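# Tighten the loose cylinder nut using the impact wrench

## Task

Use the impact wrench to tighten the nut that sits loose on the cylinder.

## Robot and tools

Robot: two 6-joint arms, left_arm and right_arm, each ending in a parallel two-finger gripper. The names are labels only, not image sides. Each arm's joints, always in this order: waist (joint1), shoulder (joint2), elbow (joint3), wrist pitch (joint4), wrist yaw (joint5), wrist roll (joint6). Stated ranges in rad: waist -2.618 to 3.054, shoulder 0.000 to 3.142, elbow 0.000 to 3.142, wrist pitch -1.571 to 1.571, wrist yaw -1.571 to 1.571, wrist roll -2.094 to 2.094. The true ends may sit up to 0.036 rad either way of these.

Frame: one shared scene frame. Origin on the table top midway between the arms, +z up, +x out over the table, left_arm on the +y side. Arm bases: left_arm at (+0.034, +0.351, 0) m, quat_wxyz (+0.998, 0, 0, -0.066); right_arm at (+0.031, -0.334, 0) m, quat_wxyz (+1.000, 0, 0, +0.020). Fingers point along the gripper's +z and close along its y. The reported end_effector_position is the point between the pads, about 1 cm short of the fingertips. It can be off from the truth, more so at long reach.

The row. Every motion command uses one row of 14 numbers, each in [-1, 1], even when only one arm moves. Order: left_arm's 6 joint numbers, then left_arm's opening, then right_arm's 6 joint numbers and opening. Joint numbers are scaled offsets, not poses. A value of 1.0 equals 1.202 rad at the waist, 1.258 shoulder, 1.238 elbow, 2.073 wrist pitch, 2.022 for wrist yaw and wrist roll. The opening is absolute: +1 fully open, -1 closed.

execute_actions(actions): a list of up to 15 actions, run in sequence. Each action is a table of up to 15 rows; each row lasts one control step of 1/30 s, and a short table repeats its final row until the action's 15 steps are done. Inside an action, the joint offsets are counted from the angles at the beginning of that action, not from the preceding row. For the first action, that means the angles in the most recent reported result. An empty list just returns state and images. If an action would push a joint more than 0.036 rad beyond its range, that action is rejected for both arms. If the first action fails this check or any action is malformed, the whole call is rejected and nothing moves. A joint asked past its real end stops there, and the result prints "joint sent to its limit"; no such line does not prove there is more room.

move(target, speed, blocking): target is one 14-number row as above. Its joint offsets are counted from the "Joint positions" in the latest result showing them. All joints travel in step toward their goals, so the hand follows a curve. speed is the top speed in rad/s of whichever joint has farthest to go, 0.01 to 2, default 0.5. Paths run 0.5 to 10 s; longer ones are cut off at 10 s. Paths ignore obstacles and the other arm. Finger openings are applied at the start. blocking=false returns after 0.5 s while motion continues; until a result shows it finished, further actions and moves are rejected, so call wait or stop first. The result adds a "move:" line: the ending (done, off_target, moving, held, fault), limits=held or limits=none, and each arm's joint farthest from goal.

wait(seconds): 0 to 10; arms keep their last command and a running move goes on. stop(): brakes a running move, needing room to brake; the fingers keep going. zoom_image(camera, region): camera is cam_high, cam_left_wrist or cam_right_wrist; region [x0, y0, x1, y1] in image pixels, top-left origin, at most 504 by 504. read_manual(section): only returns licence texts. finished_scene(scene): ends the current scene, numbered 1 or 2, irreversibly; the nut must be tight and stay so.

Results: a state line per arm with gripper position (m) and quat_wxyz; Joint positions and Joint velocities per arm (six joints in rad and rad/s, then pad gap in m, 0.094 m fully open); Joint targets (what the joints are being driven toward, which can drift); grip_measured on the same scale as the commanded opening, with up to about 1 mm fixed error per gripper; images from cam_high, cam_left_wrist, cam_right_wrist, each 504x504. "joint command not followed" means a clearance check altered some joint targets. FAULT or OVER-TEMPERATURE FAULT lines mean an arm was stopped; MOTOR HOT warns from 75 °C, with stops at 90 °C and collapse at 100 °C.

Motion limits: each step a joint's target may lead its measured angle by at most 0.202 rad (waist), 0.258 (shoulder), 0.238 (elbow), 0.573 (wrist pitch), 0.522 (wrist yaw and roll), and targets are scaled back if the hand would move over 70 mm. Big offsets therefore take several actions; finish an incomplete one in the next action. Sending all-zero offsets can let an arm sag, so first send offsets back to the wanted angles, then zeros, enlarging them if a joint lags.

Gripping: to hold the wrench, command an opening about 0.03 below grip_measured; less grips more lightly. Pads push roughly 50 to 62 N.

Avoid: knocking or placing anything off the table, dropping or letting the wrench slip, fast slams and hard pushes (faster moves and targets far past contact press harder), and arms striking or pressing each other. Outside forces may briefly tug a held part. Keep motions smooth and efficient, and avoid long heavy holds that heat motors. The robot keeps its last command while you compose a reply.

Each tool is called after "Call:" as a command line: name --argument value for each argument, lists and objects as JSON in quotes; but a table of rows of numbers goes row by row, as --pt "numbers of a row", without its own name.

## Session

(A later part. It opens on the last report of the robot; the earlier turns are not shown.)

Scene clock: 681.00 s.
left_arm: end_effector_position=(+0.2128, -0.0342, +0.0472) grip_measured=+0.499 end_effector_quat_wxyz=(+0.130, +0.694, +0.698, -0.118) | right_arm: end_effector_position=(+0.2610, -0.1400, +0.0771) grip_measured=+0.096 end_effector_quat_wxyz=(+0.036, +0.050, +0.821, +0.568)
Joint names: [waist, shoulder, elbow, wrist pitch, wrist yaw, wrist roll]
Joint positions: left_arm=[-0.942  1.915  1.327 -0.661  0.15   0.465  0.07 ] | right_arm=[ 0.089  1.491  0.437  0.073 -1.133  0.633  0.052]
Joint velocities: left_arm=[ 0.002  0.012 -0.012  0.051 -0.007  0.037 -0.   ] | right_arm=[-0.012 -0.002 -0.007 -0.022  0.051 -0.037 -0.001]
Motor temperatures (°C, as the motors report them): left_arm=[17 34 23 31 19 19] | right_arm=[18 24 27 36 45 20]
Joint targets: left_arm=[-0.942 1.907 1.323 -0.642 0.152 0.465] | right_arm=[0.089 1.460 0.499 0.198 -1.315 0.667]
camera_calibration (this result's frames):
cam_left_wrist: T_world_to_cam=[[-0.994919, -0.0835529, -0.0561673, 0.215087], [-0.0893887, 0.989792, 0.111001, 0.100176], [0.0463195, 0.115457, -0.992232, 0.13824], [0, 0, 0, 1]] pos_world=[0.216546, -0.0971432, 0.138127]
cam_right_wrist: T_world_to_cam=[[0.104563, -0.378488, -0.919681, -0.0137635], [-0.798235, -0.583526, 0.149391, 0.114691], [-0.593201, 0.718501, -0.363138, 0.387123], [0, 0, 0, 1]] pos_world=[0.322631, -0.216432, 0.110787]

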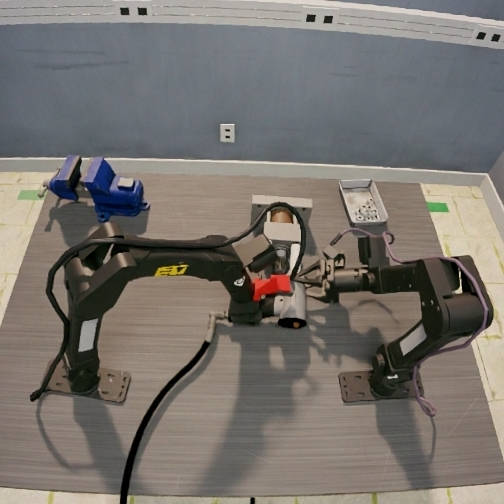

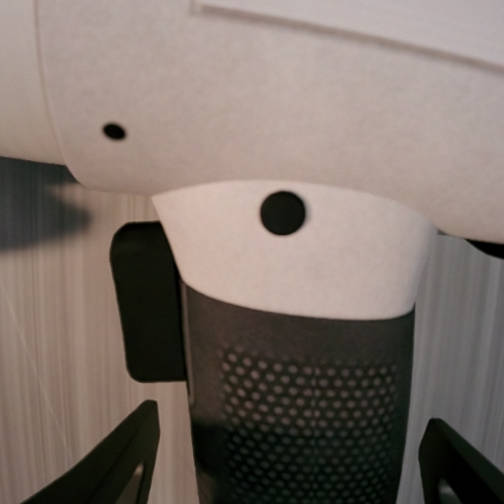

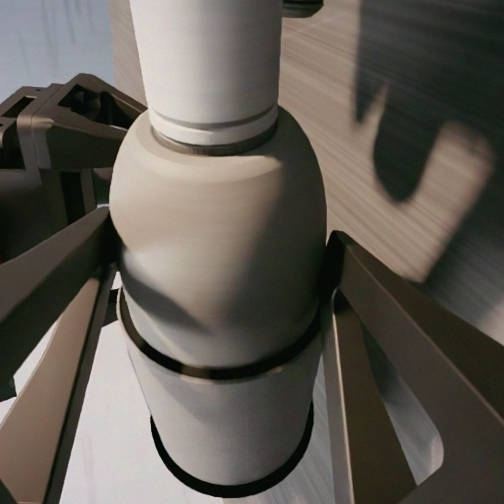

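Call:
execute_actions --actions '[[[0,-0.007,0,0.008,0,0,-0.15,0,-0.025,0.05,0.06,-0.09,0.017,0.03]],[[0,-0.007,0,0.008,0,0,-0.15,0,-0.025,0.05,0.06,-0.09,0.017,0.03]],[[0,-0.015,0.01,0.05,0.02,0,-0.15,0.06,-0.025,0.05,0.06,-0.085,0,0.18]],[[0,-0.015,0.01,0.05,0.02,0,-0.15,0.05,-0.025,0.05,0.06,-0.085,0,0.18]]]'

Scene clock: 685.50 s.
left_arm: end_effector_position=(+0.2123, -0.0352, +0.0476) grip_measured=-0.026 end_effector_quat_wxyz=(+0.130, +0.691, +0.700, -0.122) | right_arm: end_effector_position=(+0.2602, -0.1329, +0.0752) grip_measured=+0.180 end_effector_quat_wxyz=(+0.041, +0.035, +0.827, +0.559)
Joint names: [waist, shoulder, elbow, wrist pitch, wrist yaw, wrist roll]
Joint positions: left_arm=[-0.942  1.915  1.327 -0.659  0.155  0.457  0.046] | right_arm=[ 0.126  1.491  0.441  0.09  -1.1    0.634  0.055]
Joint velocities: left_arm=[ 0.002 -0.012 -0.002 -0.081 -0.051 -0.007 -0.001] | right_arm=[-0.002 -0.007 -0.002 -0.051  0.022 -0.066 -0.   ]
Motor temperatures (°C, as the motors report them): left_arm=[17 34 23 31 19 19] | right_arm=[18 24 27 36 45 20]
Joint targets: left_arm=[-0.942 1.896 1.339 -0.555 0.195 0.457] | right_arm=[0.172 1.460 0.503 0.204 -1.287 0.634]
camera_calibration (this result's frames):
cam_left_wrist: T_world_to_cam=[[-0.994705, -0.0897101, -0.0501345, 0.213991], [-0.0946499, 0.989759, 0.10686, 0.102326], [0.0400347, 0.111039, -0.993009, 0.139919], [0, 0, 0, 1]] pos_world=[0.216941, -0.0976172, 0.138735]
cam_right_wrist: T_world_to_cam=[[0.13348, -0.398077, -0.907589, -0.0237999], [-0.790761, -0.594804, 0.144589, 0.115371], [-0.597395, 0.698386, -0.394178, 0.381654], [0, 0, 0, 1]] pos_world=[0.322406, -0.207393, 0.112158]

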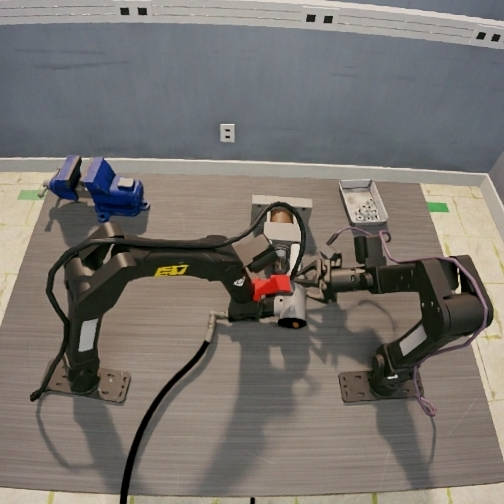

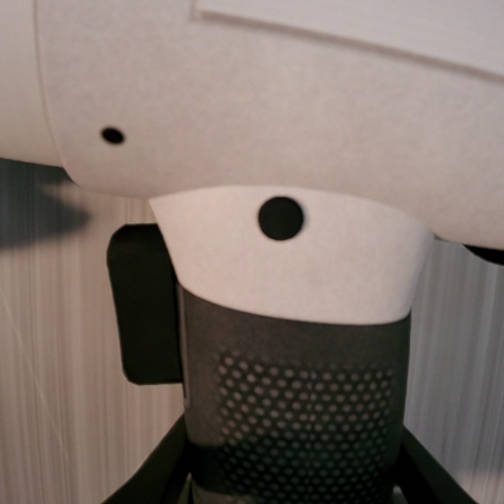

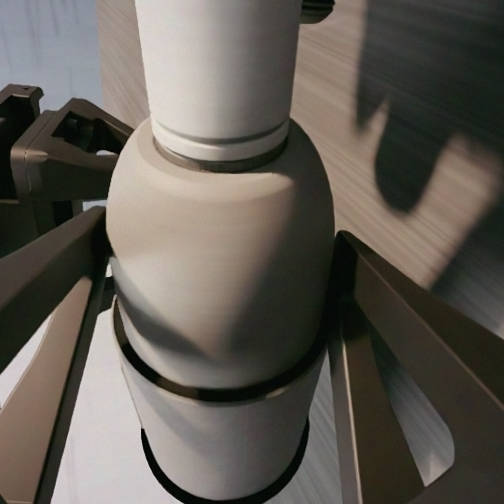

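Working. Deeper still, then close.

Call:
execute_actions --actions '[[[0,-0.015,0.01,0.05,0.02,0,-0.15,0.06,-0.025,0.045,0.05,-0.095,-0.02,0.2]],[[0,-0.015,0.01,0.05,0.02,0,-0.15,0.055,-0.025,0.045,0.05,-0.095,0,0.2]],[[0,-0.015,0.01,0.02,0.01,0,-0.15,0.0,-0.025,0.045,0.05,-0.095,0,0.03]],[[0,-0.015,0.01,0.01,0.0,0,-0.15,0.0,-0.025,0.045,0.05,-0.095,0.02,0.03]]]'

Scene clock: 690.50 s.
left_arm: end_effector_position=(+0.2118, -0.0350, +0.0475) grip_measured=-0.026 end_effector_quat_wxyz=(+0.129, +0.690, +0.701, -0.123) | right_arm: end_effector_position=(+0.2587, -0.1274, +0.0730) grip_measured=+0.125 end_effector_quat_wxyz=(+0.058, +0.005, +0.833, +0.550)
Joint names: [waist, shoulder, elbow, wrist pitch, wrist yaw, wrist roll]
Joint positions: left_arm=[-0.942  1.915  1.327 -0.66   0.157  0.454  0.046] | right_arm=[ 0.157  1.491  0.441  0.105 -1.072  0.589  0.053]
Joint velocities: left_arm=[-0.017 -0.002 -0.017 -0.051 -0.037  0.007  0.   ] | right_arm=[ 0.002 -0.027 -0.012 -0.066  0.022 -0.007 -0.   ]
Motor temperatures (°C, as the motors report them): left_arm=[17 34 23 32 19 19] | right_arm=[18 24 27 36 45 20]
Joint targets: left_arm=[-0.942 1.896 1.339 -0.639 0.158 0.455] | right_arm=[0.157 1.460 0.497 0.208 -1.264 0.626]
camera_calibration (this result's frames):
cam_left_wrist: T_world_to_cam=[[-0.994744, -0.0911063, -0.0467424, 0.213268], [-0.0956844, 0.989594, 0.107466, 0.102328], [0.0364652, 0.111373, -0.993109, 0.140639], [0, 0, 0, 1]] pos_world=[0.216809, -0.0974963, 0.138641]
cam_right_wrist: T_world_to_cam=[[0.200306, -0.41437, -0.887792, -0.0442136], [-0.779266, -0.616608, 0.111977, 0.114421], [-0.59382, 0.669396, -0.446415, 0.375225], [0, 0, 0, 1]] pos_world=[0.320837, -0.198943, 0.115441]

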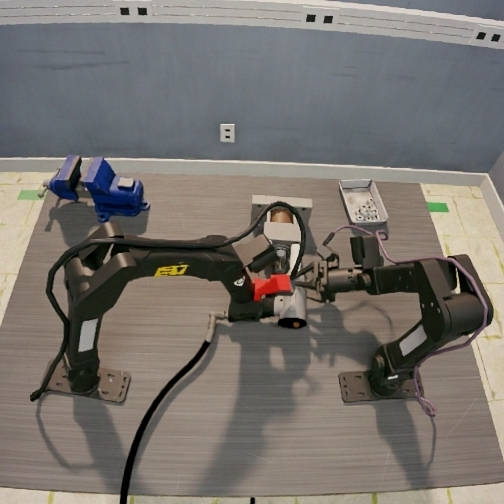

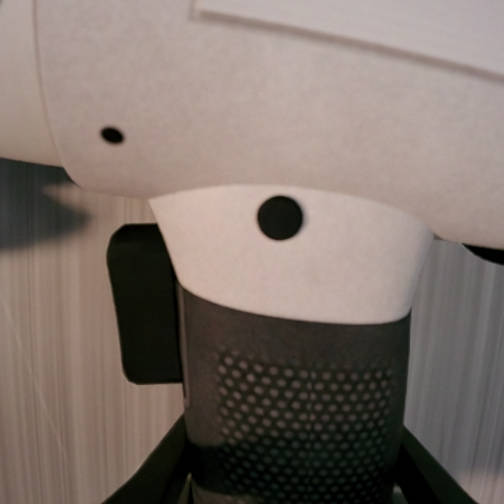

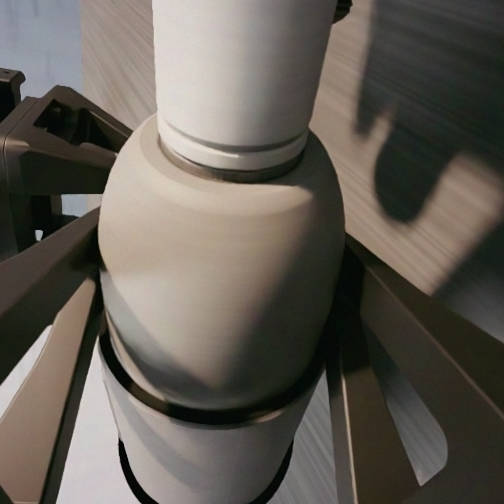

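Call:
execute_actions --actions '[[[0,-0.01,0,0.01,0,0,0.5,0,-0.025,0.045,0.05,-0.1,0.035,0.03]],[[0,-0.13,0,0.01,0,0,0.5,0,-0.025,0.045,0.05,-0.1,0.035,0.03]],[[0.05,-0.1,0,0.15,0,-0.2,0.5,-0.02,-0.008,0.096,-0.011,-0.118,0.025,0.03]],[[0.05,-0.02,-0.15,0.2,0,-0.2,0,-0.02,-0.008,0.096,-0.023,-0.128,0.025,0.03]],[[0.05,-0.02,-0.15,0.2,0,-0.2,-0.8,-0.02,-0.008,0.096,-0.035,-0.137,0.025,0.03]]]'

Call:
zoom_image --camera "cam_high" --region '[220,200,340,340]'

Scene clock: 703.80 s.
left_arm: end_effector_position=(+0.3215, -0.0489, +0.1943) grip_measured=-0.799 end_effector_quat_wxyz=(+0.370, +0.121, +0.796, -0.464) | right_arm: end_effector_position=(+0.2584, -0.1289, +0.0978) grip_measured=+0.125 end_effector_quat_wxyz=(-0.046, +0.069, +0.814, +0.575)
Joint names: [waist, shoulder, elbow, wrist pitch, wrist yaw, wrist roll]
Joint positions: left_arm=[-0.763  1.615  0.905  0.405  0.146 -0.701  0.009] | right_arm=[ 0.116  1.519  0.587 -0.211 -1.196  0.619  0.053]
Joint velocities: left_arm=[-0.007 -0.027 -0.007  0.095 -0.007 -0.139  0.   ] | right_arm=[-0.007 -0.012 -0.002  0.007 -0.051  0.022  0.   ]
Motor temperatures (°C, as the motors report them): left_arm=[17 34 23 31 19 19] | right_arm=[18 24 27 36 45 20]
Joint targets: left_arm=[-0.763 1.599 0.914 0.441 0.147 -0.717] | right_arm=[0.103 1.499 0.657 -0.172 -1.441 0.674]
camera_calibration (this result's frames):
cam_left_wrist: T_world_to_cam=[[-0.464389, -0.583364, 0.666355, -0.00519602], [-0.87648, 0.194848, -0.440247, 0.429378], [0.126986, -0.788492, -0.601792, 0.134828], [0, 0, 0, 1]] pos_world=[0.356807, 0.0196161, 0.273633]
cam_right_wrist: T_world_to_cam=[[-0.0173973, -0.347637, -0.937468, 0.0469623], [-0.729053, -0.637233, 0.249832, 0.0813955], [-0.684236, 0.68781, -0.24236, 0.392938], [0, 0, 0, 1]] pos_world=[0.329021, -0.202073, 0.118923]

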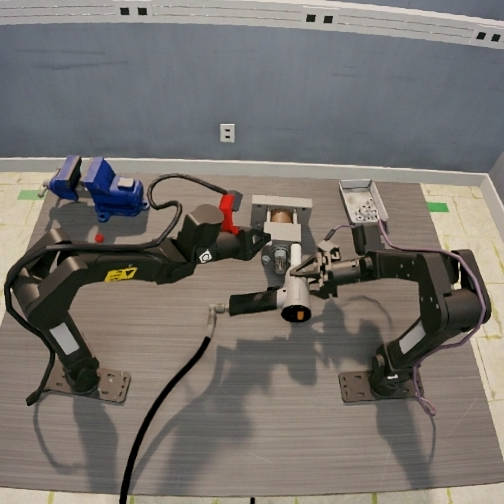

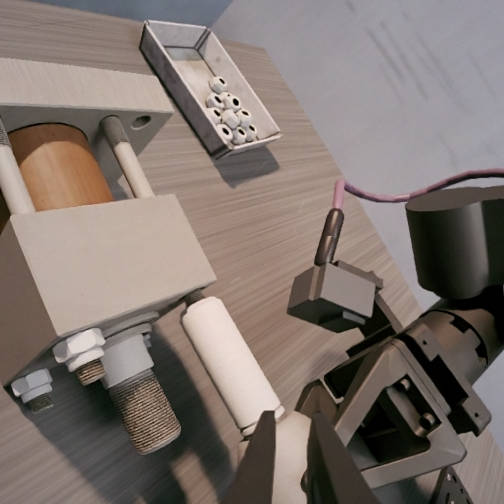

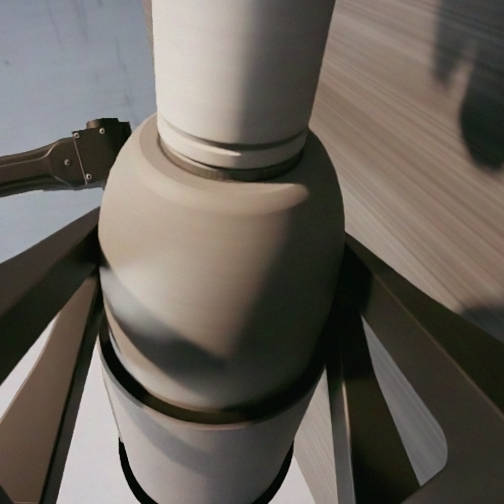

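Region (220, 200, 340, 340) of cam_high's 504x504 image, scaled by 3.600, with more detail than that image has; it fills the left 432 columns of this view, and the rest is white.

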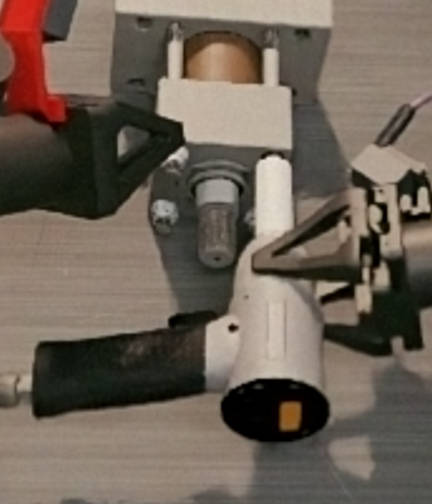

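Call:
execute_actions --actions '[[[0.02,0.08,-0.2,0.25,-0.05,-0.25,0.3,-0.01,-0.016,0.05,0.015,-0.1,0.0,0.03],[0.02,0.08,-0.2,0.25,-0.05,-0.25,0.3,-0.01,-0.016,0.05,0.015,-0.1,0.0,0.03],[0.02,0.08,-0.2,0.25,-0.05,-0.25,0.3,-0.01,-0.016,0.05,0.015,-0.1,0.0,0.03],[0.02,0.08,-0.2,0.25,-0.05,-0.25,0.3,-0.01,-0.016,0.05,0.015,-0.1,0.0,0.03],[0.02,0.08,-0.2,0.25,-0.05,-0.25,0.3,-0.01,-0.016,0.05,0.015,-0.1,0.0,0.03],[0.02,0.08,-0.2,0.25,-0.05,-0.25,0.3,-0.01,-0.016,0.05,0.01,-0.084,-0.035,0.03]]]'

Call:
wait --seconds 0.5

Scene clock: 709.57 s.
left_arm: end_effector_position=(+0.3273, -0.0174, +0.1350) grip_measured=+0.298 end_effector_quat_wxyz=(+0.301, -0.104, +0.772, -0.550) | right_arm: end_effector_position=(+0.2585, -0.1316, +0.0905) grip_measured=+0.125 end_effector_quat_wxyz=(-0.020, +0.042, +0.827, +0.561)
Joint names: [waist, shoulder, elbow, wrist pitch, wrist yaw, wrist roll]
Joint positions: left_arm=[-0.746  1.735  0.637  0.882  0.056 -1.191  0.061] | right_arm=[ 0.116  1.519  0.587 -0.234 -1.156  0.523  0.053]
Joint velocities: left_arm=[ 0.002  0.012 -0.002  0.198 -0.037 -0.11   0.001] | right_arm=[ 0.007 -0.012 -0.007 -0.037  0.022 -0.022 -0.002]
Motor temperatures (°C, as the motors report them): left_arm=[17 33 23 32 19 19] | right_arm=[18 24 27 34 47 20]
Joint targets: left_arm=[-0.739 1.715 0.658 0.923 0.045 -1.207] | right_arm=[0.104 1.499 0.648 -0.190 -1.365 0.549]
camera_calibration (this result's frames):
cam_left_wrist: T_world_to_cam=[[-0.088634, -0.396254, 0.913853, -0.0976925], [-0.982755, -0.114688, -0.145046, 0.391714], [0.162283, -0.91095, -0.379256, 0.0795488], [0, 0, 0, 1]] pos_world=[0.363391, 0.0786787, 0.176263]
cam_right_wrist: T_world_to_cam=[[0.0563505, -0.384877, -0.921246, 0.0137396], [-0.734736, -0.64074, 0.222746, 0.0849669], [-0.676009, 0.664321, -0.318889, 0.394806], [0, 0, 0, 1]] pos_world=[0.328546, -0.202548, 0.119631]

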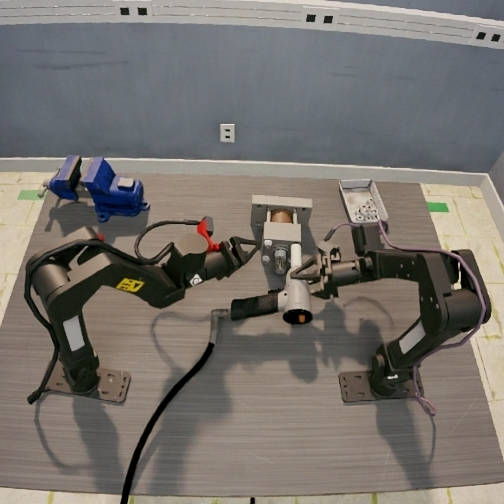

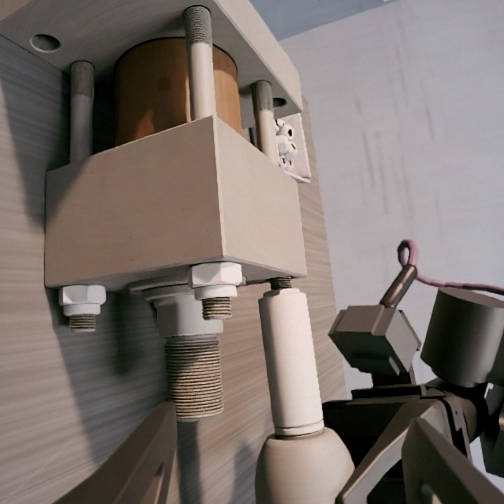

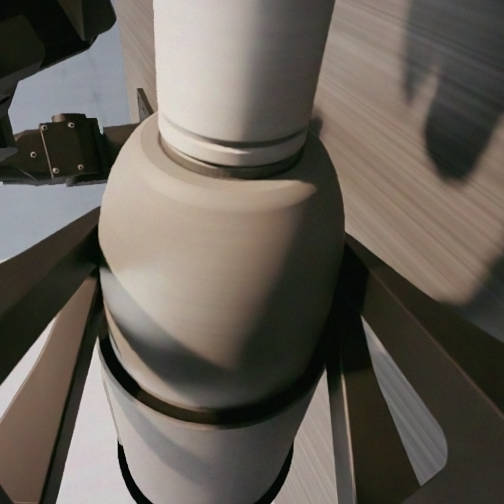

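Scene clock: 710.07 s.
left_arm: end_effector_position=(+0.3284, -0.0179, +0.1403) grip_measured=+0.298 end_effector_quat_wxyz=(+0.302, -0.110, +0.764, -0.559) | right_arm: end_effector_position=(+0.2585, -0.1318, +0.0900) grip_measured=+0.125 end_effector_quat_wxyz=(-0.018, +0.040, +0.828, +0.560)
Joint names: [waist, shoulder, elbow, wrist pitch, wrist yaw, wrist roll]
Joint positions: left_arm=[-0.746  1.735  0.637  0.903  0.054 -1.208  0.061] | right_arm=[ 0.116  1.519  0.587 -0.236 -1.153  0.517  0.053]
Joint velocities: left_arm=[-0.012  0.007 -0.002 -0.007  0.007 -0.066  0.   ] | right_arm=[ 0.007  0.017 -0.007  0.007 -0.037  0.037  0.001]
Motor temperatures (°C, as the motors report them): left_arm=[17 33 23 33 19 19] | right_arm=[18 24 27 34 47 20]
Joint targets: left_arm=[-0.739 1.715 0.658 0.924 0.045 -1.207] | right_arm=[0.104 1.499 0.648 -0.190 -1.365 0.549]
wait: 0.50 s; no rest
camera_calibration (this result's frames):
cam_left_wrist: T_world_to_cam=[[-0.0869971, -0.372551, 0.923925, -0.104172], [-0.981914, -0.124483, -0.142652, 0.392696], [0.168158, -0.919625, -0.354983, 0.0753685], [0, 0, 0, 1]] pos_world=[0.363857, 0.0793855, 0.17902]
cam_right_wrist: T_world_to_cam=[[0.061003, -0.387337, -0.919918, 0.0115711], [-0.73496, -0.641028, 0.221171, 0.0851129], [-0.675361, 0.662611, -0.323782, 0.394829], [0, 0, 0, 1]] pos_world=[0.328501, -0.202576, 0.119658]

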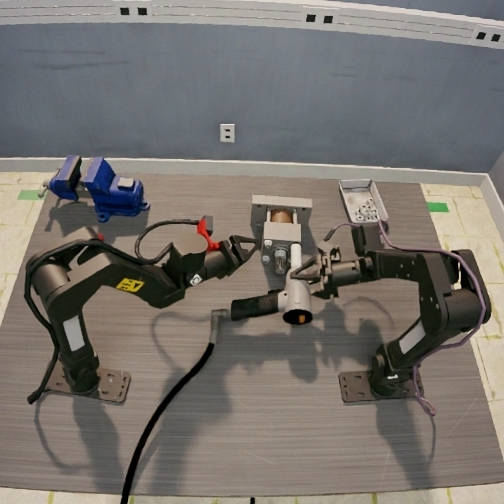

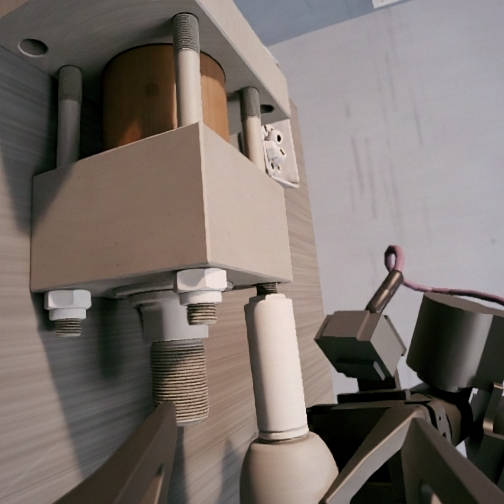

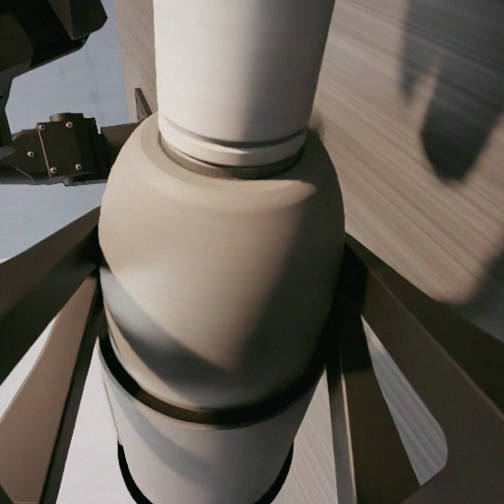

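Call:
execute_actions --actions '[[[0,-0.015,0.015,0.01,0,0,0.3,-0.01,-0.016,0.05,0.022,-0.098,0.012,0.115]]]'

Call:
wait --seconds 0.7

Scene clock: 714.87 s.
left_arm: end_effector_position=(+0.3284, -0.0179, +0.1405) grip_measured=+0.298 end_effector_quat_wxyz=(+0.302, -0.110, +0.764, -0.559) | right_arm: end_effector_position=(+0.2585, -0.1322, +0.0892) grip_measured=+0.128 end_effector_quat_wxyz=(-0.016, +0.037, +0.829, +0.558)
Joint names: [waist, shoulder, elbow, wrist pitch, wrist yaw, wrist roll]
Joint positions: left_arm=[-0.746  1.735  0.637  0.904  0.053 -1.209  0.061] | right_arm=[ 0.116  1.519  0.587 -0.238 -1.148  0.507  0.053]
Joint velocities: left_arm=[-0.012 -0.007 -0.007 -0.037 -0.007 -0.007 -0.001] | right_arm=[ 0.007  0.002 -0.012  0.11   0.007  0.066  0.001]
Motor temperatures (°C, as the motors report them): left_arm=[17 33 23 33 19 19] | right_arm=[18 24 27 34 47 20]
Joint targets: left_arm=[-0.746 1.716 0.656 0.924 0.053 -1.208] | right_arm=[0.104 1.499 0.649 -0.190 -1.352 0.541]
camera_calibration (this result's frames):
cam_left_wrist: T_world_to_cam=[[-0.0864444, -0.371485, 0.924406, -0.104561], [-0.98189, -0.125239, -0.142149, 0.392708], [0.168578, -0.919953, -0.353932, 0.075141], [0, 0, 0, 1]] pos_world=[0.363891, 0.0794657, 0.179075]
cam_right_wrist: T_world_to_cam=[[0.0687207, -0.391827, -0.917469, 0.00782168], [-0.735496, -0.641239, 0.218766, 0.0854546], [-0.674035, 0.659761, -0.332254, 0.394864], [0, 0, 0, 1]] pos_world=[0.328467, -0.202654, 0.119677]

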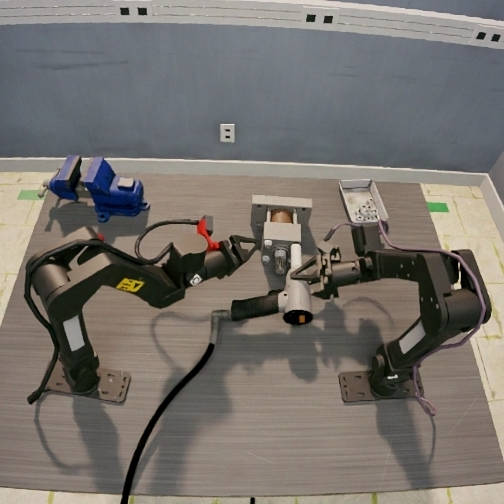

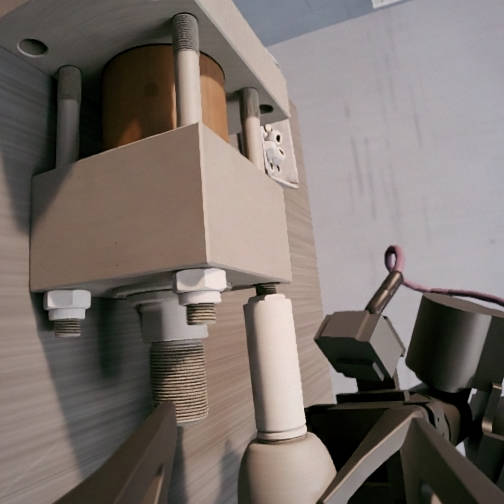

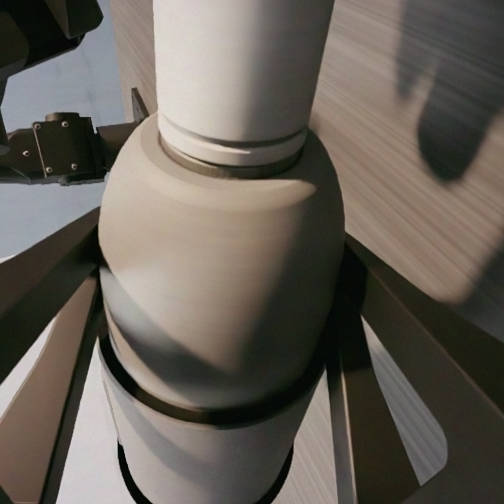

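Scene clock: 715.57 s.
left_arm: end_effector_position=(+0.3284, -0.0179, +0.1405) grip_measured=+0.298 end_effector_quat_wxyz=(+0.302, -0.110, +0.764, -0.559) | right_arm: end_effector_position=(+0.2586, -0.1322, +0.0891) grip_measured=+0.128 end_effector_quat_wxyz=(-0.016, +0.037, +0.829, +0.557)
Joint names: [waist, shoulder, elbow, wrist pitch, wrist yaw, wrist roll]
Joint positions: left_arm=[-0.746  1.735  0.637  0.904  0.053 -1.209  0.061] | right_arm=[ 0.116  1.519  0.587 -0.238 -1.148  0.507  0.053]
Joint velocities: left_arm=[-0.002  0.012 -0.007 -0.037  0.051  0.066  0.   ] | right_arm=[-0.007 -0.002  0.002 -0.095 -0.022  0.007 -0.   ]
Motor temperatures (°C, as the motors report them): left_arm=[17 33 23 34 19 19] | right_arm=[18 24 27 34 47 20]
Joint targets: left_arm=[-0.746 1.716 0.656 0.924 0.053 -1.208] | right_arm=[0.104 1.499 0.649 -0.190 -1.352 0.541]
wait: 0.70 s; at rest by 0.17 s
camera_calibration (this result's frames):
cam_left_wrist: T_world_to_cam=[[-0.0864444, -0.371485, 0.924406, -0.104561], [-0.98189, -0.125239, -0.142149, 0.392708], [0.168578, -0.919953, -0.353932, 0.075141], [0, 0, 0, 1]] pos_world=[0.363891, 0.0794657, 0.179075]
cam_right_wrist: T_world_to_cam=[[0.0690932, -0.392152, -0.917302, 0.007604], [-0.735588, -0.641158, 0.218693, 0.0855135], [-0.673897, 0.659646, -0.332762, 0.394875], [0, 0, 0, 1]] pos_world=[0.328482, -0.202668, 0.119673]

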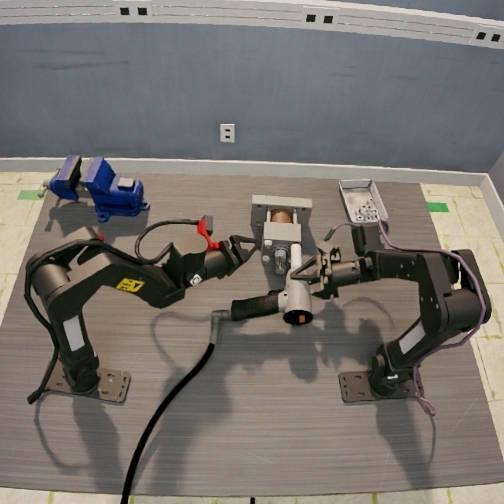

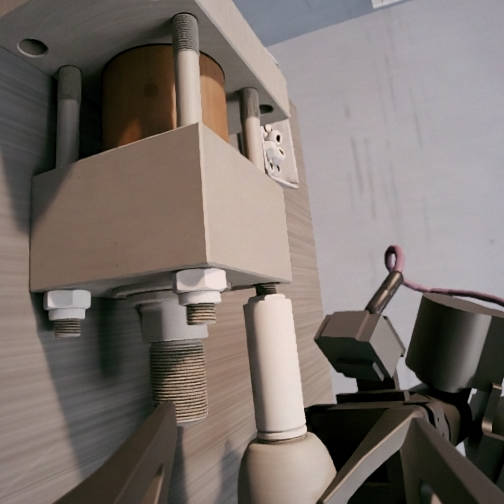

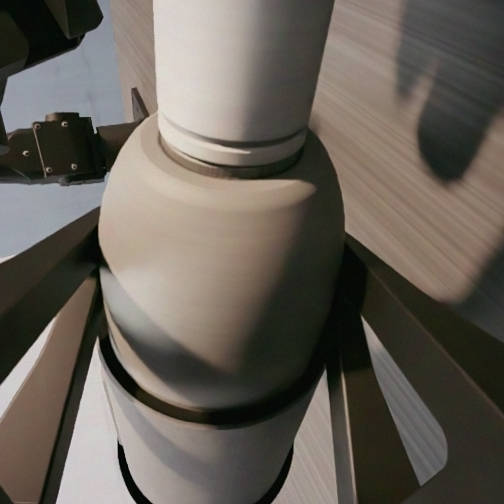

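Call:
execute_actions --actions '[[[0,-0.015,0.015,0.01,0,0,0.3,-0.01,-0.016,0.055,0.023,-0.101,0.017,0.03],[0,-0.015,0.015,0.01,0,0,0.3,-0.01,-0.016,0.055,0.023,-0.101,0.017,0.03],[0,-0.015,0.015,0.01,0,0,0.3,-0.01,-0.016,0.055,0.023,-0.101,0.017,0.03],[0,-0.015,0.015,0.01,0,0,0.3,-0.01,-0.016,0.055,0.023,-0.101,0.017,0.03],[0,-0.015,0.015,0.01,0,0,0.3,-0.01,-0.016,0.055,0.023,-0.101,0.017,0.03],[0,-0.015,0.015,0.01,0,0,0.3,-0.012,-0.01,0.06,0.025,-0.101,0.017,0.03],[0,-0.015,0.015,0.01,0,0,0.3,-0.012,-0.01,0.06,0.025,-0.101,0.017,0.03],[0,-0.015,0.015,0.01,0,0,0.3,-0.014,-0.005,0.065,0.027,-0.101,0.017,0.03],[0,-0.015,0.015,0.01,0,0,0.3,-0.014,-0.005,0.065,0.027,-0.101,0.017,0.03],[0,-0.015,0.015,0.01,0,0,0.3,-0.016,0.001,0.07,0.029,-0.101,0.017,0.03],[0,-0.015,0.015,0.01,0,0,0.3,-0.016,0.001,0.07,0.029,-0.101,0.017,0.03],[0,-0.015,0.015,0.01,0,0,0.3,-0.018,0.006,0.074,0.03,-0.101,0.017,0.03]]]'

Call:
wait --seconds 0.5

Call:
zoom_image --camera "cam_high" --region '[200,200,340,340]'

Scene clock: 723.03 s.
left_arm: end_effector_position=(+0.3285, -0.0180, +0.1407) grip_measured=+0.298 end_effector_quat_wxyz=(+0.301, -0.111, +0.764, -0.560) | right_arm: end_effector_position=(+0.2590, -0.1310, +0.0892) grip_measured=+0.126 end_effector_quat_wxyz=(-0.024, +0.036, +0.826, +0.561)
Joint names: [waist, shoulder, elbow, wrist pitch, wrist yaw, wrist roll]
Joint positions: left_arm=[-0.746  1.735  0.637  0.905  0.053 -1.211  0.061] | right_arm=[ 0.116  1.54   0.601 -0.254 -1.163  0.494  0.053]
Joint velocities: left_arm=[-0.002  0.002 -0.017  0.037  0.037 -0.081  0.   ] | right_arm=[-0.012  0.017 -0.007 -0.051 -0.007 -0.037 -0.   ]
Motor temperatures (°C, as the motors report them): left_arm=[17 32 23 34 19 19] | right_arm=[18 24 27 33 47 20]
Joint targets: left_arm=[-0.746 1.716 0.656 0.925 0.053 -1.209] | right_arm=[0.094 1.527 0.678 -0.176 -1.352 0.541]
camera_calibration (this result's frames):
cam_left_wrist: T_world_to_cam=[[-0.0858988, -0.369871, 0.925104, -0.10508], [-0.981921, -0.125778, -0.141462, 0.392681], [0.16868, -0.92053, -0.35238, 0.0749327], [0, 0, 0, 1]] pos_world=[0.363915, 0.0795022, 0.179164]
cam_right_wrist: T_world_to_cam=[[0.0621475, -0.3819, -0.922112, 0.0116849], [-0.726079, -0.651208, 0.220767, 0.0826182], [-0.684797, 0.655806, -0.31776, 0.395408], [0, 0, 0, 1]] pos_world=[0.330035, -0.201047, 0.11818]

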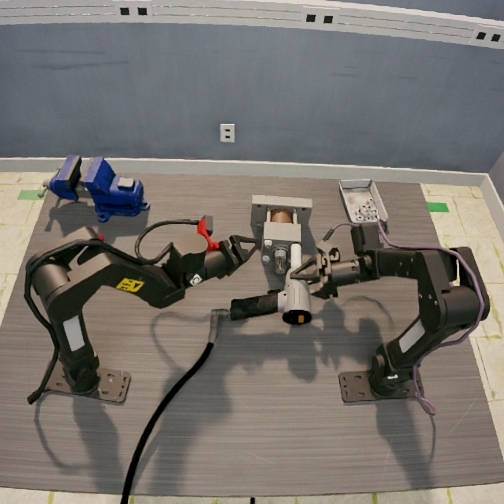

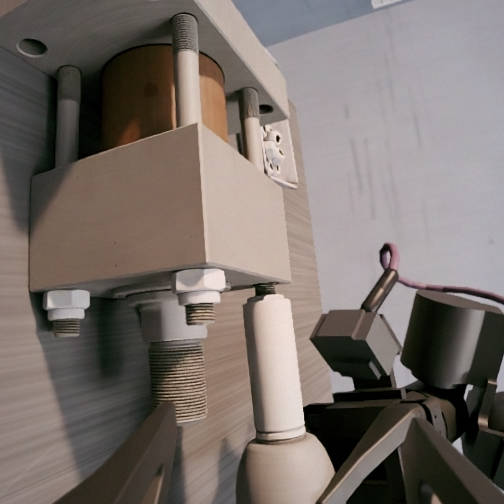

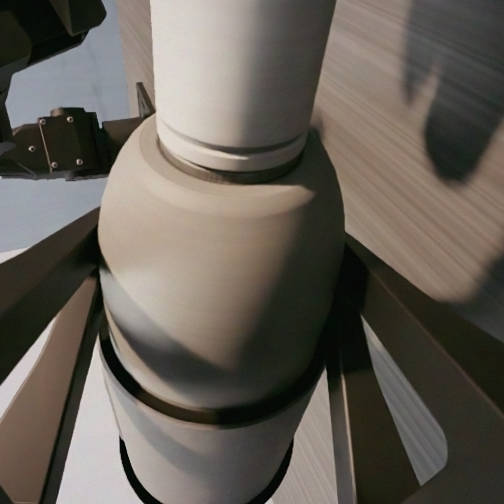

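Scene clock: 723.53 s.
left_arm: end_effector_position=(+0.3285, -0.0180, +0.1407) grip_measured=+0.298 end_effector_quat_wxyz=(+0.301, -0.111, +0.764, -0.560) | right_arm: end_effector_position=(+0.2590, -0.1310, +0.0893) grip_measured=+0.126 end_effector_quat_wxyz=(-0.024, +0.036, +0.826, +0.561)
Joint names: [waist, shoulder, elbow, wrist pitch, wrist yaw, wrist roll]
Joint positions: left_arm=[-0.746  1.735  0.637  0.905  0.053 -1.211  0.061] | right_arm=[ 0.116  1.54   0.602 -0.256 -1.163  0.492  0.053]
Joint velocities: left_arm=[-0.002  0.012  0.007  0.007 -0.037 -0.022 -0.002] | right_arm=[ 0.002  0.007  0.002 -0.066 -0.007  0.081  0.001]
Motor temperatures (°C, as the motors report them): left_arm=[17 32 23 35 19 19] | right_arm=[18 24 27 33 47 20]
Joint targets: left_arm=[-0.746 1.716 0.656 0.925 0.053 -1.209] | right_arm=[0.094 1.527 0.678 -0.176 -1.352 0.541]
wait: 0.50 s; at rest by 0.20 s
camera_calibration (this result's frames):
cam_left_wrist: T_world_to_cam=[[-0.0858988, -0.369871, 0.925104, -0.10508], [-0.981921, -0.125778, -0.141462, 0.392681], [0.16868, -0.92053, -0.35238, 0.0749327], [0, 0, 0, 1]] pos_world=[0.363915, 0.0795022, 0.179164]
cam_right_wrist: T_world_to_cam=[[0.0626279, -0.382031, -0.922025, 0.0116169], [-0.725776, -0.651576, 0.220675, 0.0824587], [-0.685074, 0.655364, -0.318076, 0.395462], [0, 0, 0, 1]] pos_world=[0.33004, -0.201006, 0.118301]

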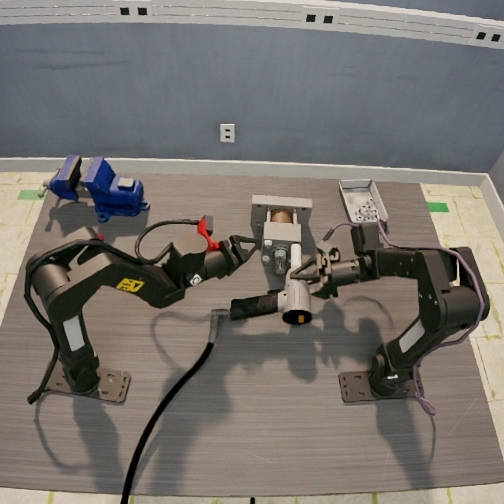

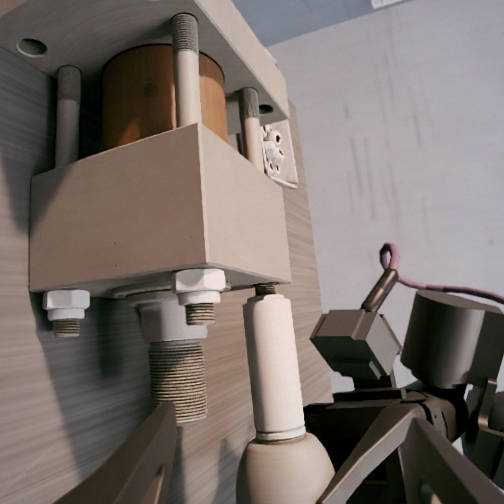

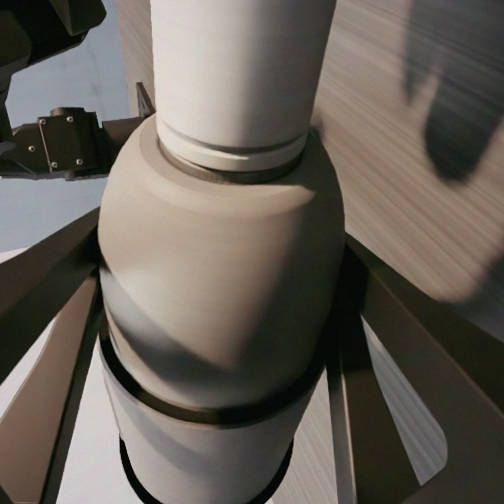

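Region (200, 200, 340, 340) of cam_high's 504x504 image, scaled by 3.600, with more detail than that image has.

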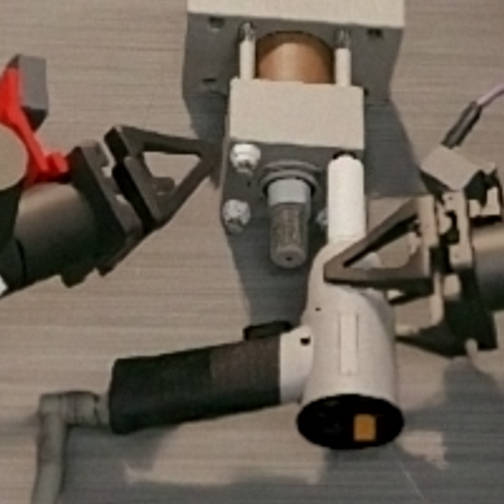

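Call:
execute_actions --actions '[[[-0.03,-0.015,0.22,-0.12,0.025,0.21,0.6,-0.012,-0.016,0.055,0.038,-0.093,0.024,0.03]],[[-0.04,-0.015,0.22,-0.22,0.025,0.21,0.6,-0.012,-0.016,0.055,0.038,-0.093,0.024,0.03]],[[-0.04,-0.015,0.2,-0.22,0.025,0.21,0.6,-0.012,-0.016,0.055,0.038,-0.093,0.024,0.03]],[[-0.04,-0.015,0.02,-0.22,0.025,0.21,0.6,-0.012,-0.016,0.055,0.038,-0.093,0.024,0.03]]]'

Scene clock: 733.90 s.
left_arm: end_effector_position=(+0.2223, -0.0548, +0.1707) grip_measured=+0.599 end_effector_quat_wxyz=(+0.256, +0.647, +0.690, -0.200) | right_arm: end_effector_position=(+0.2589, -0.1311, +0.0893) grip_measured=+0.126 end_effector_quat_wxyz=(-0.024, +0.036, +0.826, +0.561)
Joint names: [waist, shoulder, elbow, wrist pitch, wrist yaw, wrist roll]
Joint positions: left_arm=[-0.917  1.686  1.396 -0.653  0.222  0.385  0.075] | right_arm=[ 0.116  1.54   0.602 -0.256 -1.163  0.492  0.053]
Joint velocities: left_arm=[-0.002 -0.007 -0.002 -0.095  0.037  0.095  0.001] | right_arm=[-0.017  0.002  0.007  0.037  0.022  0.022  0.   ]
Motor temperatures (°C, as the motors report them): left_arm=[17 32 24 35 19 19] | right_arm=[18 24 28 33 47 20]
Joint targets: left_arm=[-0.918 1.672 1.411 -0.665 0.235 0.408] | right_arm=[0.101 1.520 0.670 -0.177 -1.351 0.541]
camera_calibration (this result's frames):
cam_left_wrist: T_world_to_cam=[[-0.983691, -0.164636, -0.0724358, 0.225614], [-0.147909, 0.969572, -0.195073, 0.171799], [0.102348, -0.181178, -0.97811, 0.231539], [0, 0, 0, 1]] pos_world=[0.223648, -0.0874772, 0.276326]
cam_right_wrist: T_world_to_cam=[[0.0622805, -0.382085, -0.922026, 0.0116817], [-0.725693, -0.651563, 0.220987, 0.0823743], [-0.685194, 0.655345, -0.317856, 0.395436], [0, 0, 0, 1]] pos_world=[0.330002, -0.201012, 0.118259]

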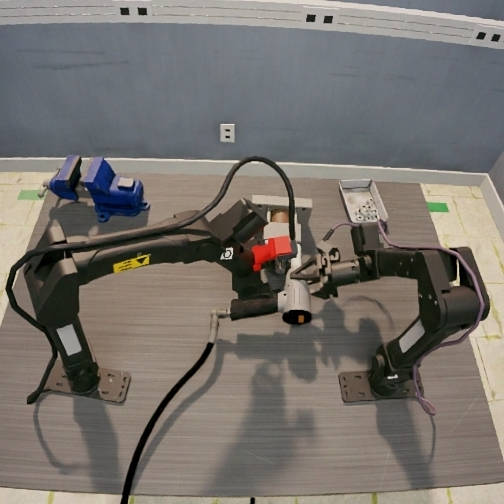

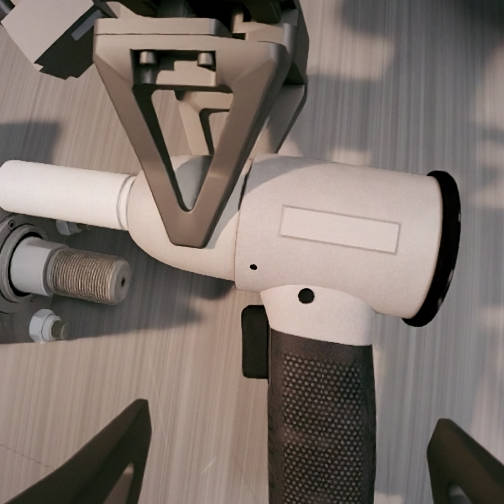

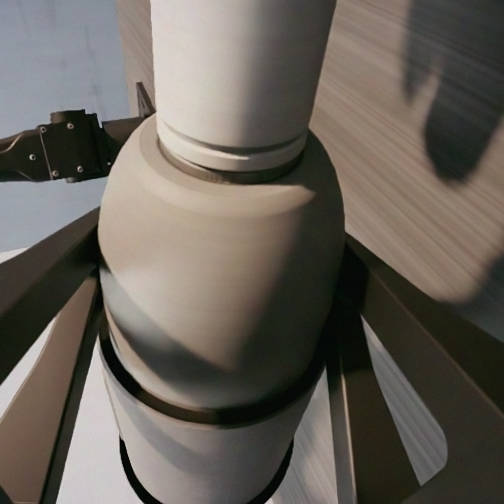

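Call:
execute_actions --actions '[[[-0.018,0.03,-0.01,0.0,0.018,0.036,0.6,-0.012,-0.016,0.055,0.038,-0.093,0.024,0.03],[-0.018,0.03,-0.01,0.0,0.018,0.036,0.6,-0.012,-0.016,0.055,0.038,-0.093,0.024,0.03],[-0.018,0.05,-0.01,0.0,0.018,0.036,0.6,-0.012,-0.016,0.055,0.038,-0.093,0.024,0.03],[-0.018,0.05,-0.01,0.0,0.018,0.036,0.6,-0.012,-0.016,0.055,0.038,-0.093,0.024,0.03],[-0.018,0.07,-0.01,0.01,0.018,0.036,0.6,-0.012,-0.016,0.055,0.038,-0.093,0.024,0.03],[-0.018,0.07,-0.01,0.01,0.018,0.036,0.6,-0.012,-0.016,0.055,0.038,-0.093,0.024,0.03],[-0.018,0.09,-0.01,0.01,0.018,0.036,0.6,-0.012,-0.016,0.055,0.038,-0.093,0.024,0.03],[-0.018,0.09,-0.01,0.01,0.018,0.036,0.6,-0.012,-0.016,0.055,0.038,-0.093,0.024,0.03],[-0.018,0.11,-0.01,0.018,0.018,0.036,0.6,-0.012,-0.016,0.055,0.038,-0.093,0.024,0.03],[-0.018,0.11,-0.01,0.018,0.018,0.036,0.6,-0.012,-0.016,0.055,0.038,-0.093,0.024,0.03],[-0.018,0.127,-0.01,0.018,0.018,0.036,0.6,-0.012,-0.016,0.055,0.038,-0.093,0.024,0.03]]]'

Call:
wait --seconds 0.4

Scene clock: 743.10 s.
left_arm: end_effector_position=(+0.2144, -0.0609, +0.0954) grip_measured=+0.599 end_effector_quat_wxyz=(+0.179, +0.683, +0.684, -0.181) | right_arm: end_effector_position=(+0.2589, -0.1311, +0.0893) grip_measured=+0.126 end_effector_quat_wxyz=(-0.024, +0.036, +0.826, +0.561)
Joint names: [waist, shoulder, elbow, wrist pitch, wrist yaw, wrist roll]
Joint positions: left_arm=[-0.931  1.858  1.386 -0.641  0.243  0.448  0.075] | right_arm=[ 0.116  1.54   0.602 -0.256 -1.163  0.492  0.053]
Joint velocities: left_arm=[-0.017  0.046 -0.051  0.037 -0.007  0.095 -0.001] | right_arm=[ 0.002  0.037  0.002  0.022 -0.022 -0.081  0.001]
Motor temperatures (°C, as the motors report them): left_arm=[17 32 24 33 19 19] | right_arm=[18 24 28 33 46 20]
Joint targets: left_arm=[-0.939 1.846 1.384 -0.616 0.259 0.458] | right_arm=[0.101 1.520 0.670 -0.177 -1.351 0.541]
camera_calibration (this result's frames):
cam_left_wrist: T_world_to_cam=[[-0.996397, -0.0807716, -0.0258582, 0.214728], [-0.0794793, 0.995699, -0.0476132, 0.134765], [0.0295928, -0.0453865, -0.998531, 0.183429], [0, 0, 0, 1]] pos_world=[0.219237, -0.108517, 0.195128]
cam_right_wrist: T_world_to_cam=[[0.0622805, -0.382085, -0.922026, 0.0116817], [-0.725693, -0.651563, 0.220987, 0.0823743], [-0.685194, 0.655345, -0.317856, 0.395436], [0, 0, 0, 1]] pos_world=[0.330002, -0.201012, 0.118259]

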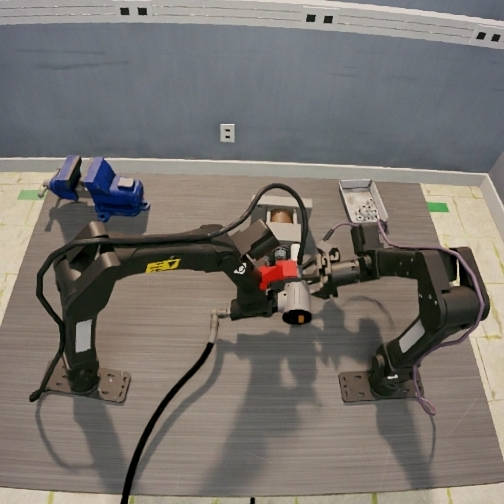

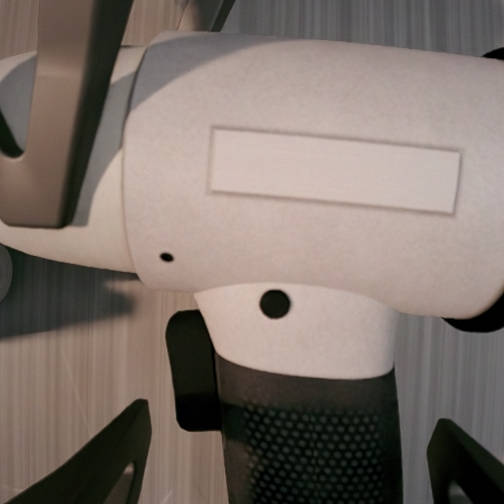

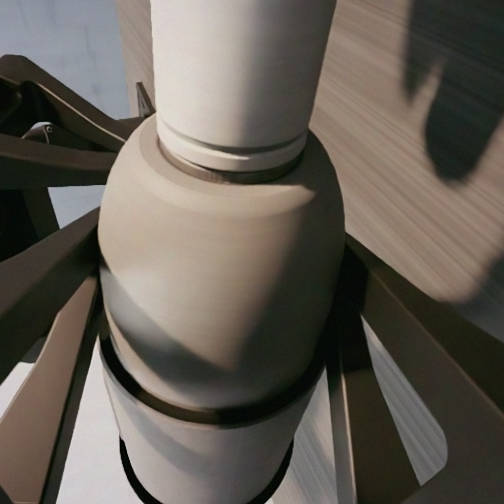

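Scene clock: 743.50 s.
left_arm: end_effector_position=(+0.2149, -0.0621, +0.0953) grip_measured=+0.599 end_effector_quat_wxyz=(+0.181, +0.684, +0.683, -0.182) | right_arm: end_effector_position=(+0.2589, -0.1311, +0.0893) grip_measured=+0.126 end_effector_quat_wxyz=(-0.024, +0.036, +0.826, +0.561)
Joint names: [waist, shoulder, elbow, wrist pitch, wrist yaw, wrist roll]
Joint positions: left_arm=[-0.931  1.86   1.385 -0.633  0.244  0.45   0.075] | right_arm=[ 0.116  1.54   0.602 -0.256 -1.163  0.492  0.053]
Joint velocities: left_arm=[-0.007  0.007 -0.002  0.081  0.081 -0.022  0.001] | right_arm=[-0.017  0.002 -0.017 -0.022  0.007 -0.051  0.001]
Motor temperatures (°C, as the motors report them): left_arm=[17 32 24 33 19 19] | right_arm=[18 24 28 33 46 20]
Joint targets: left_arm=[-0.939 1.846 1.384 -0.616 0.259 0.458] | right_arm=[0.101 1.520 0.670 -0.177 -1.351 0.541]
wait: 0.40 s; no rest
camera_calibration (this result's frames):
cam_left_wrist: T_world_to_cam=[[-0.996461, -0.0792377, -0.0280374, 0.215427], [-0.0776927, 0.995596, -0.0524648, 0.136], [0.0320711, -0.0501009, -0.998229, 0.182426], [0, 0, 0, 1]] pos_world=[0.219381, -0.109192, 0.195278]
cam_right_wrist: T_world_to_cam=[[0.0622805, -0.382085, -0.922026, 0.0116817], [-0.725693, -0.651563, 0.220987, 0.0823743], [-0.685194, 0.655345, -0.317856, 0.395436], [0, 0, 0, 1]] pos_world=[0.330002, -0.201012, 0.118259]

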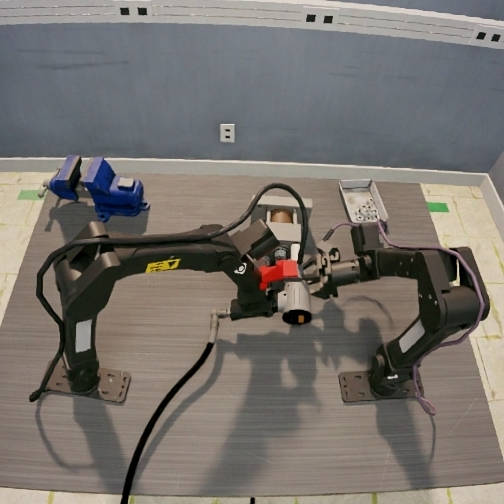

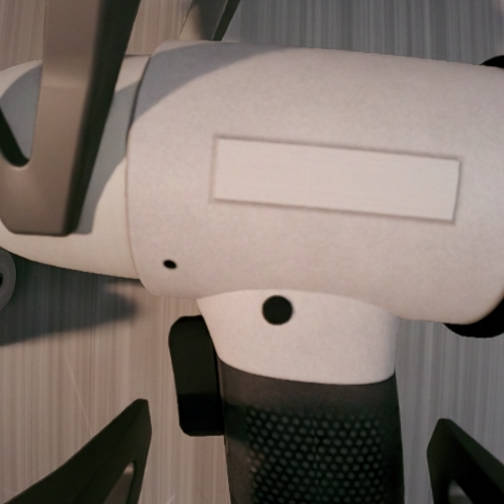

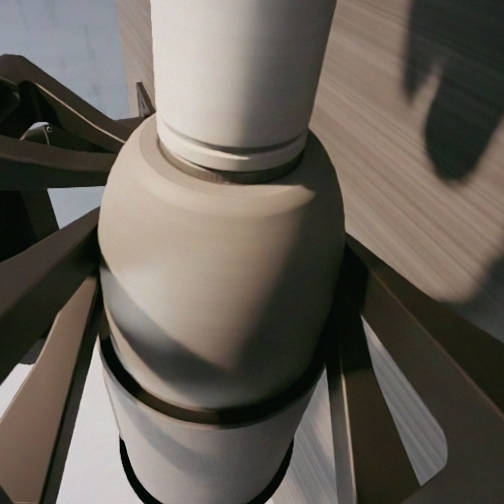

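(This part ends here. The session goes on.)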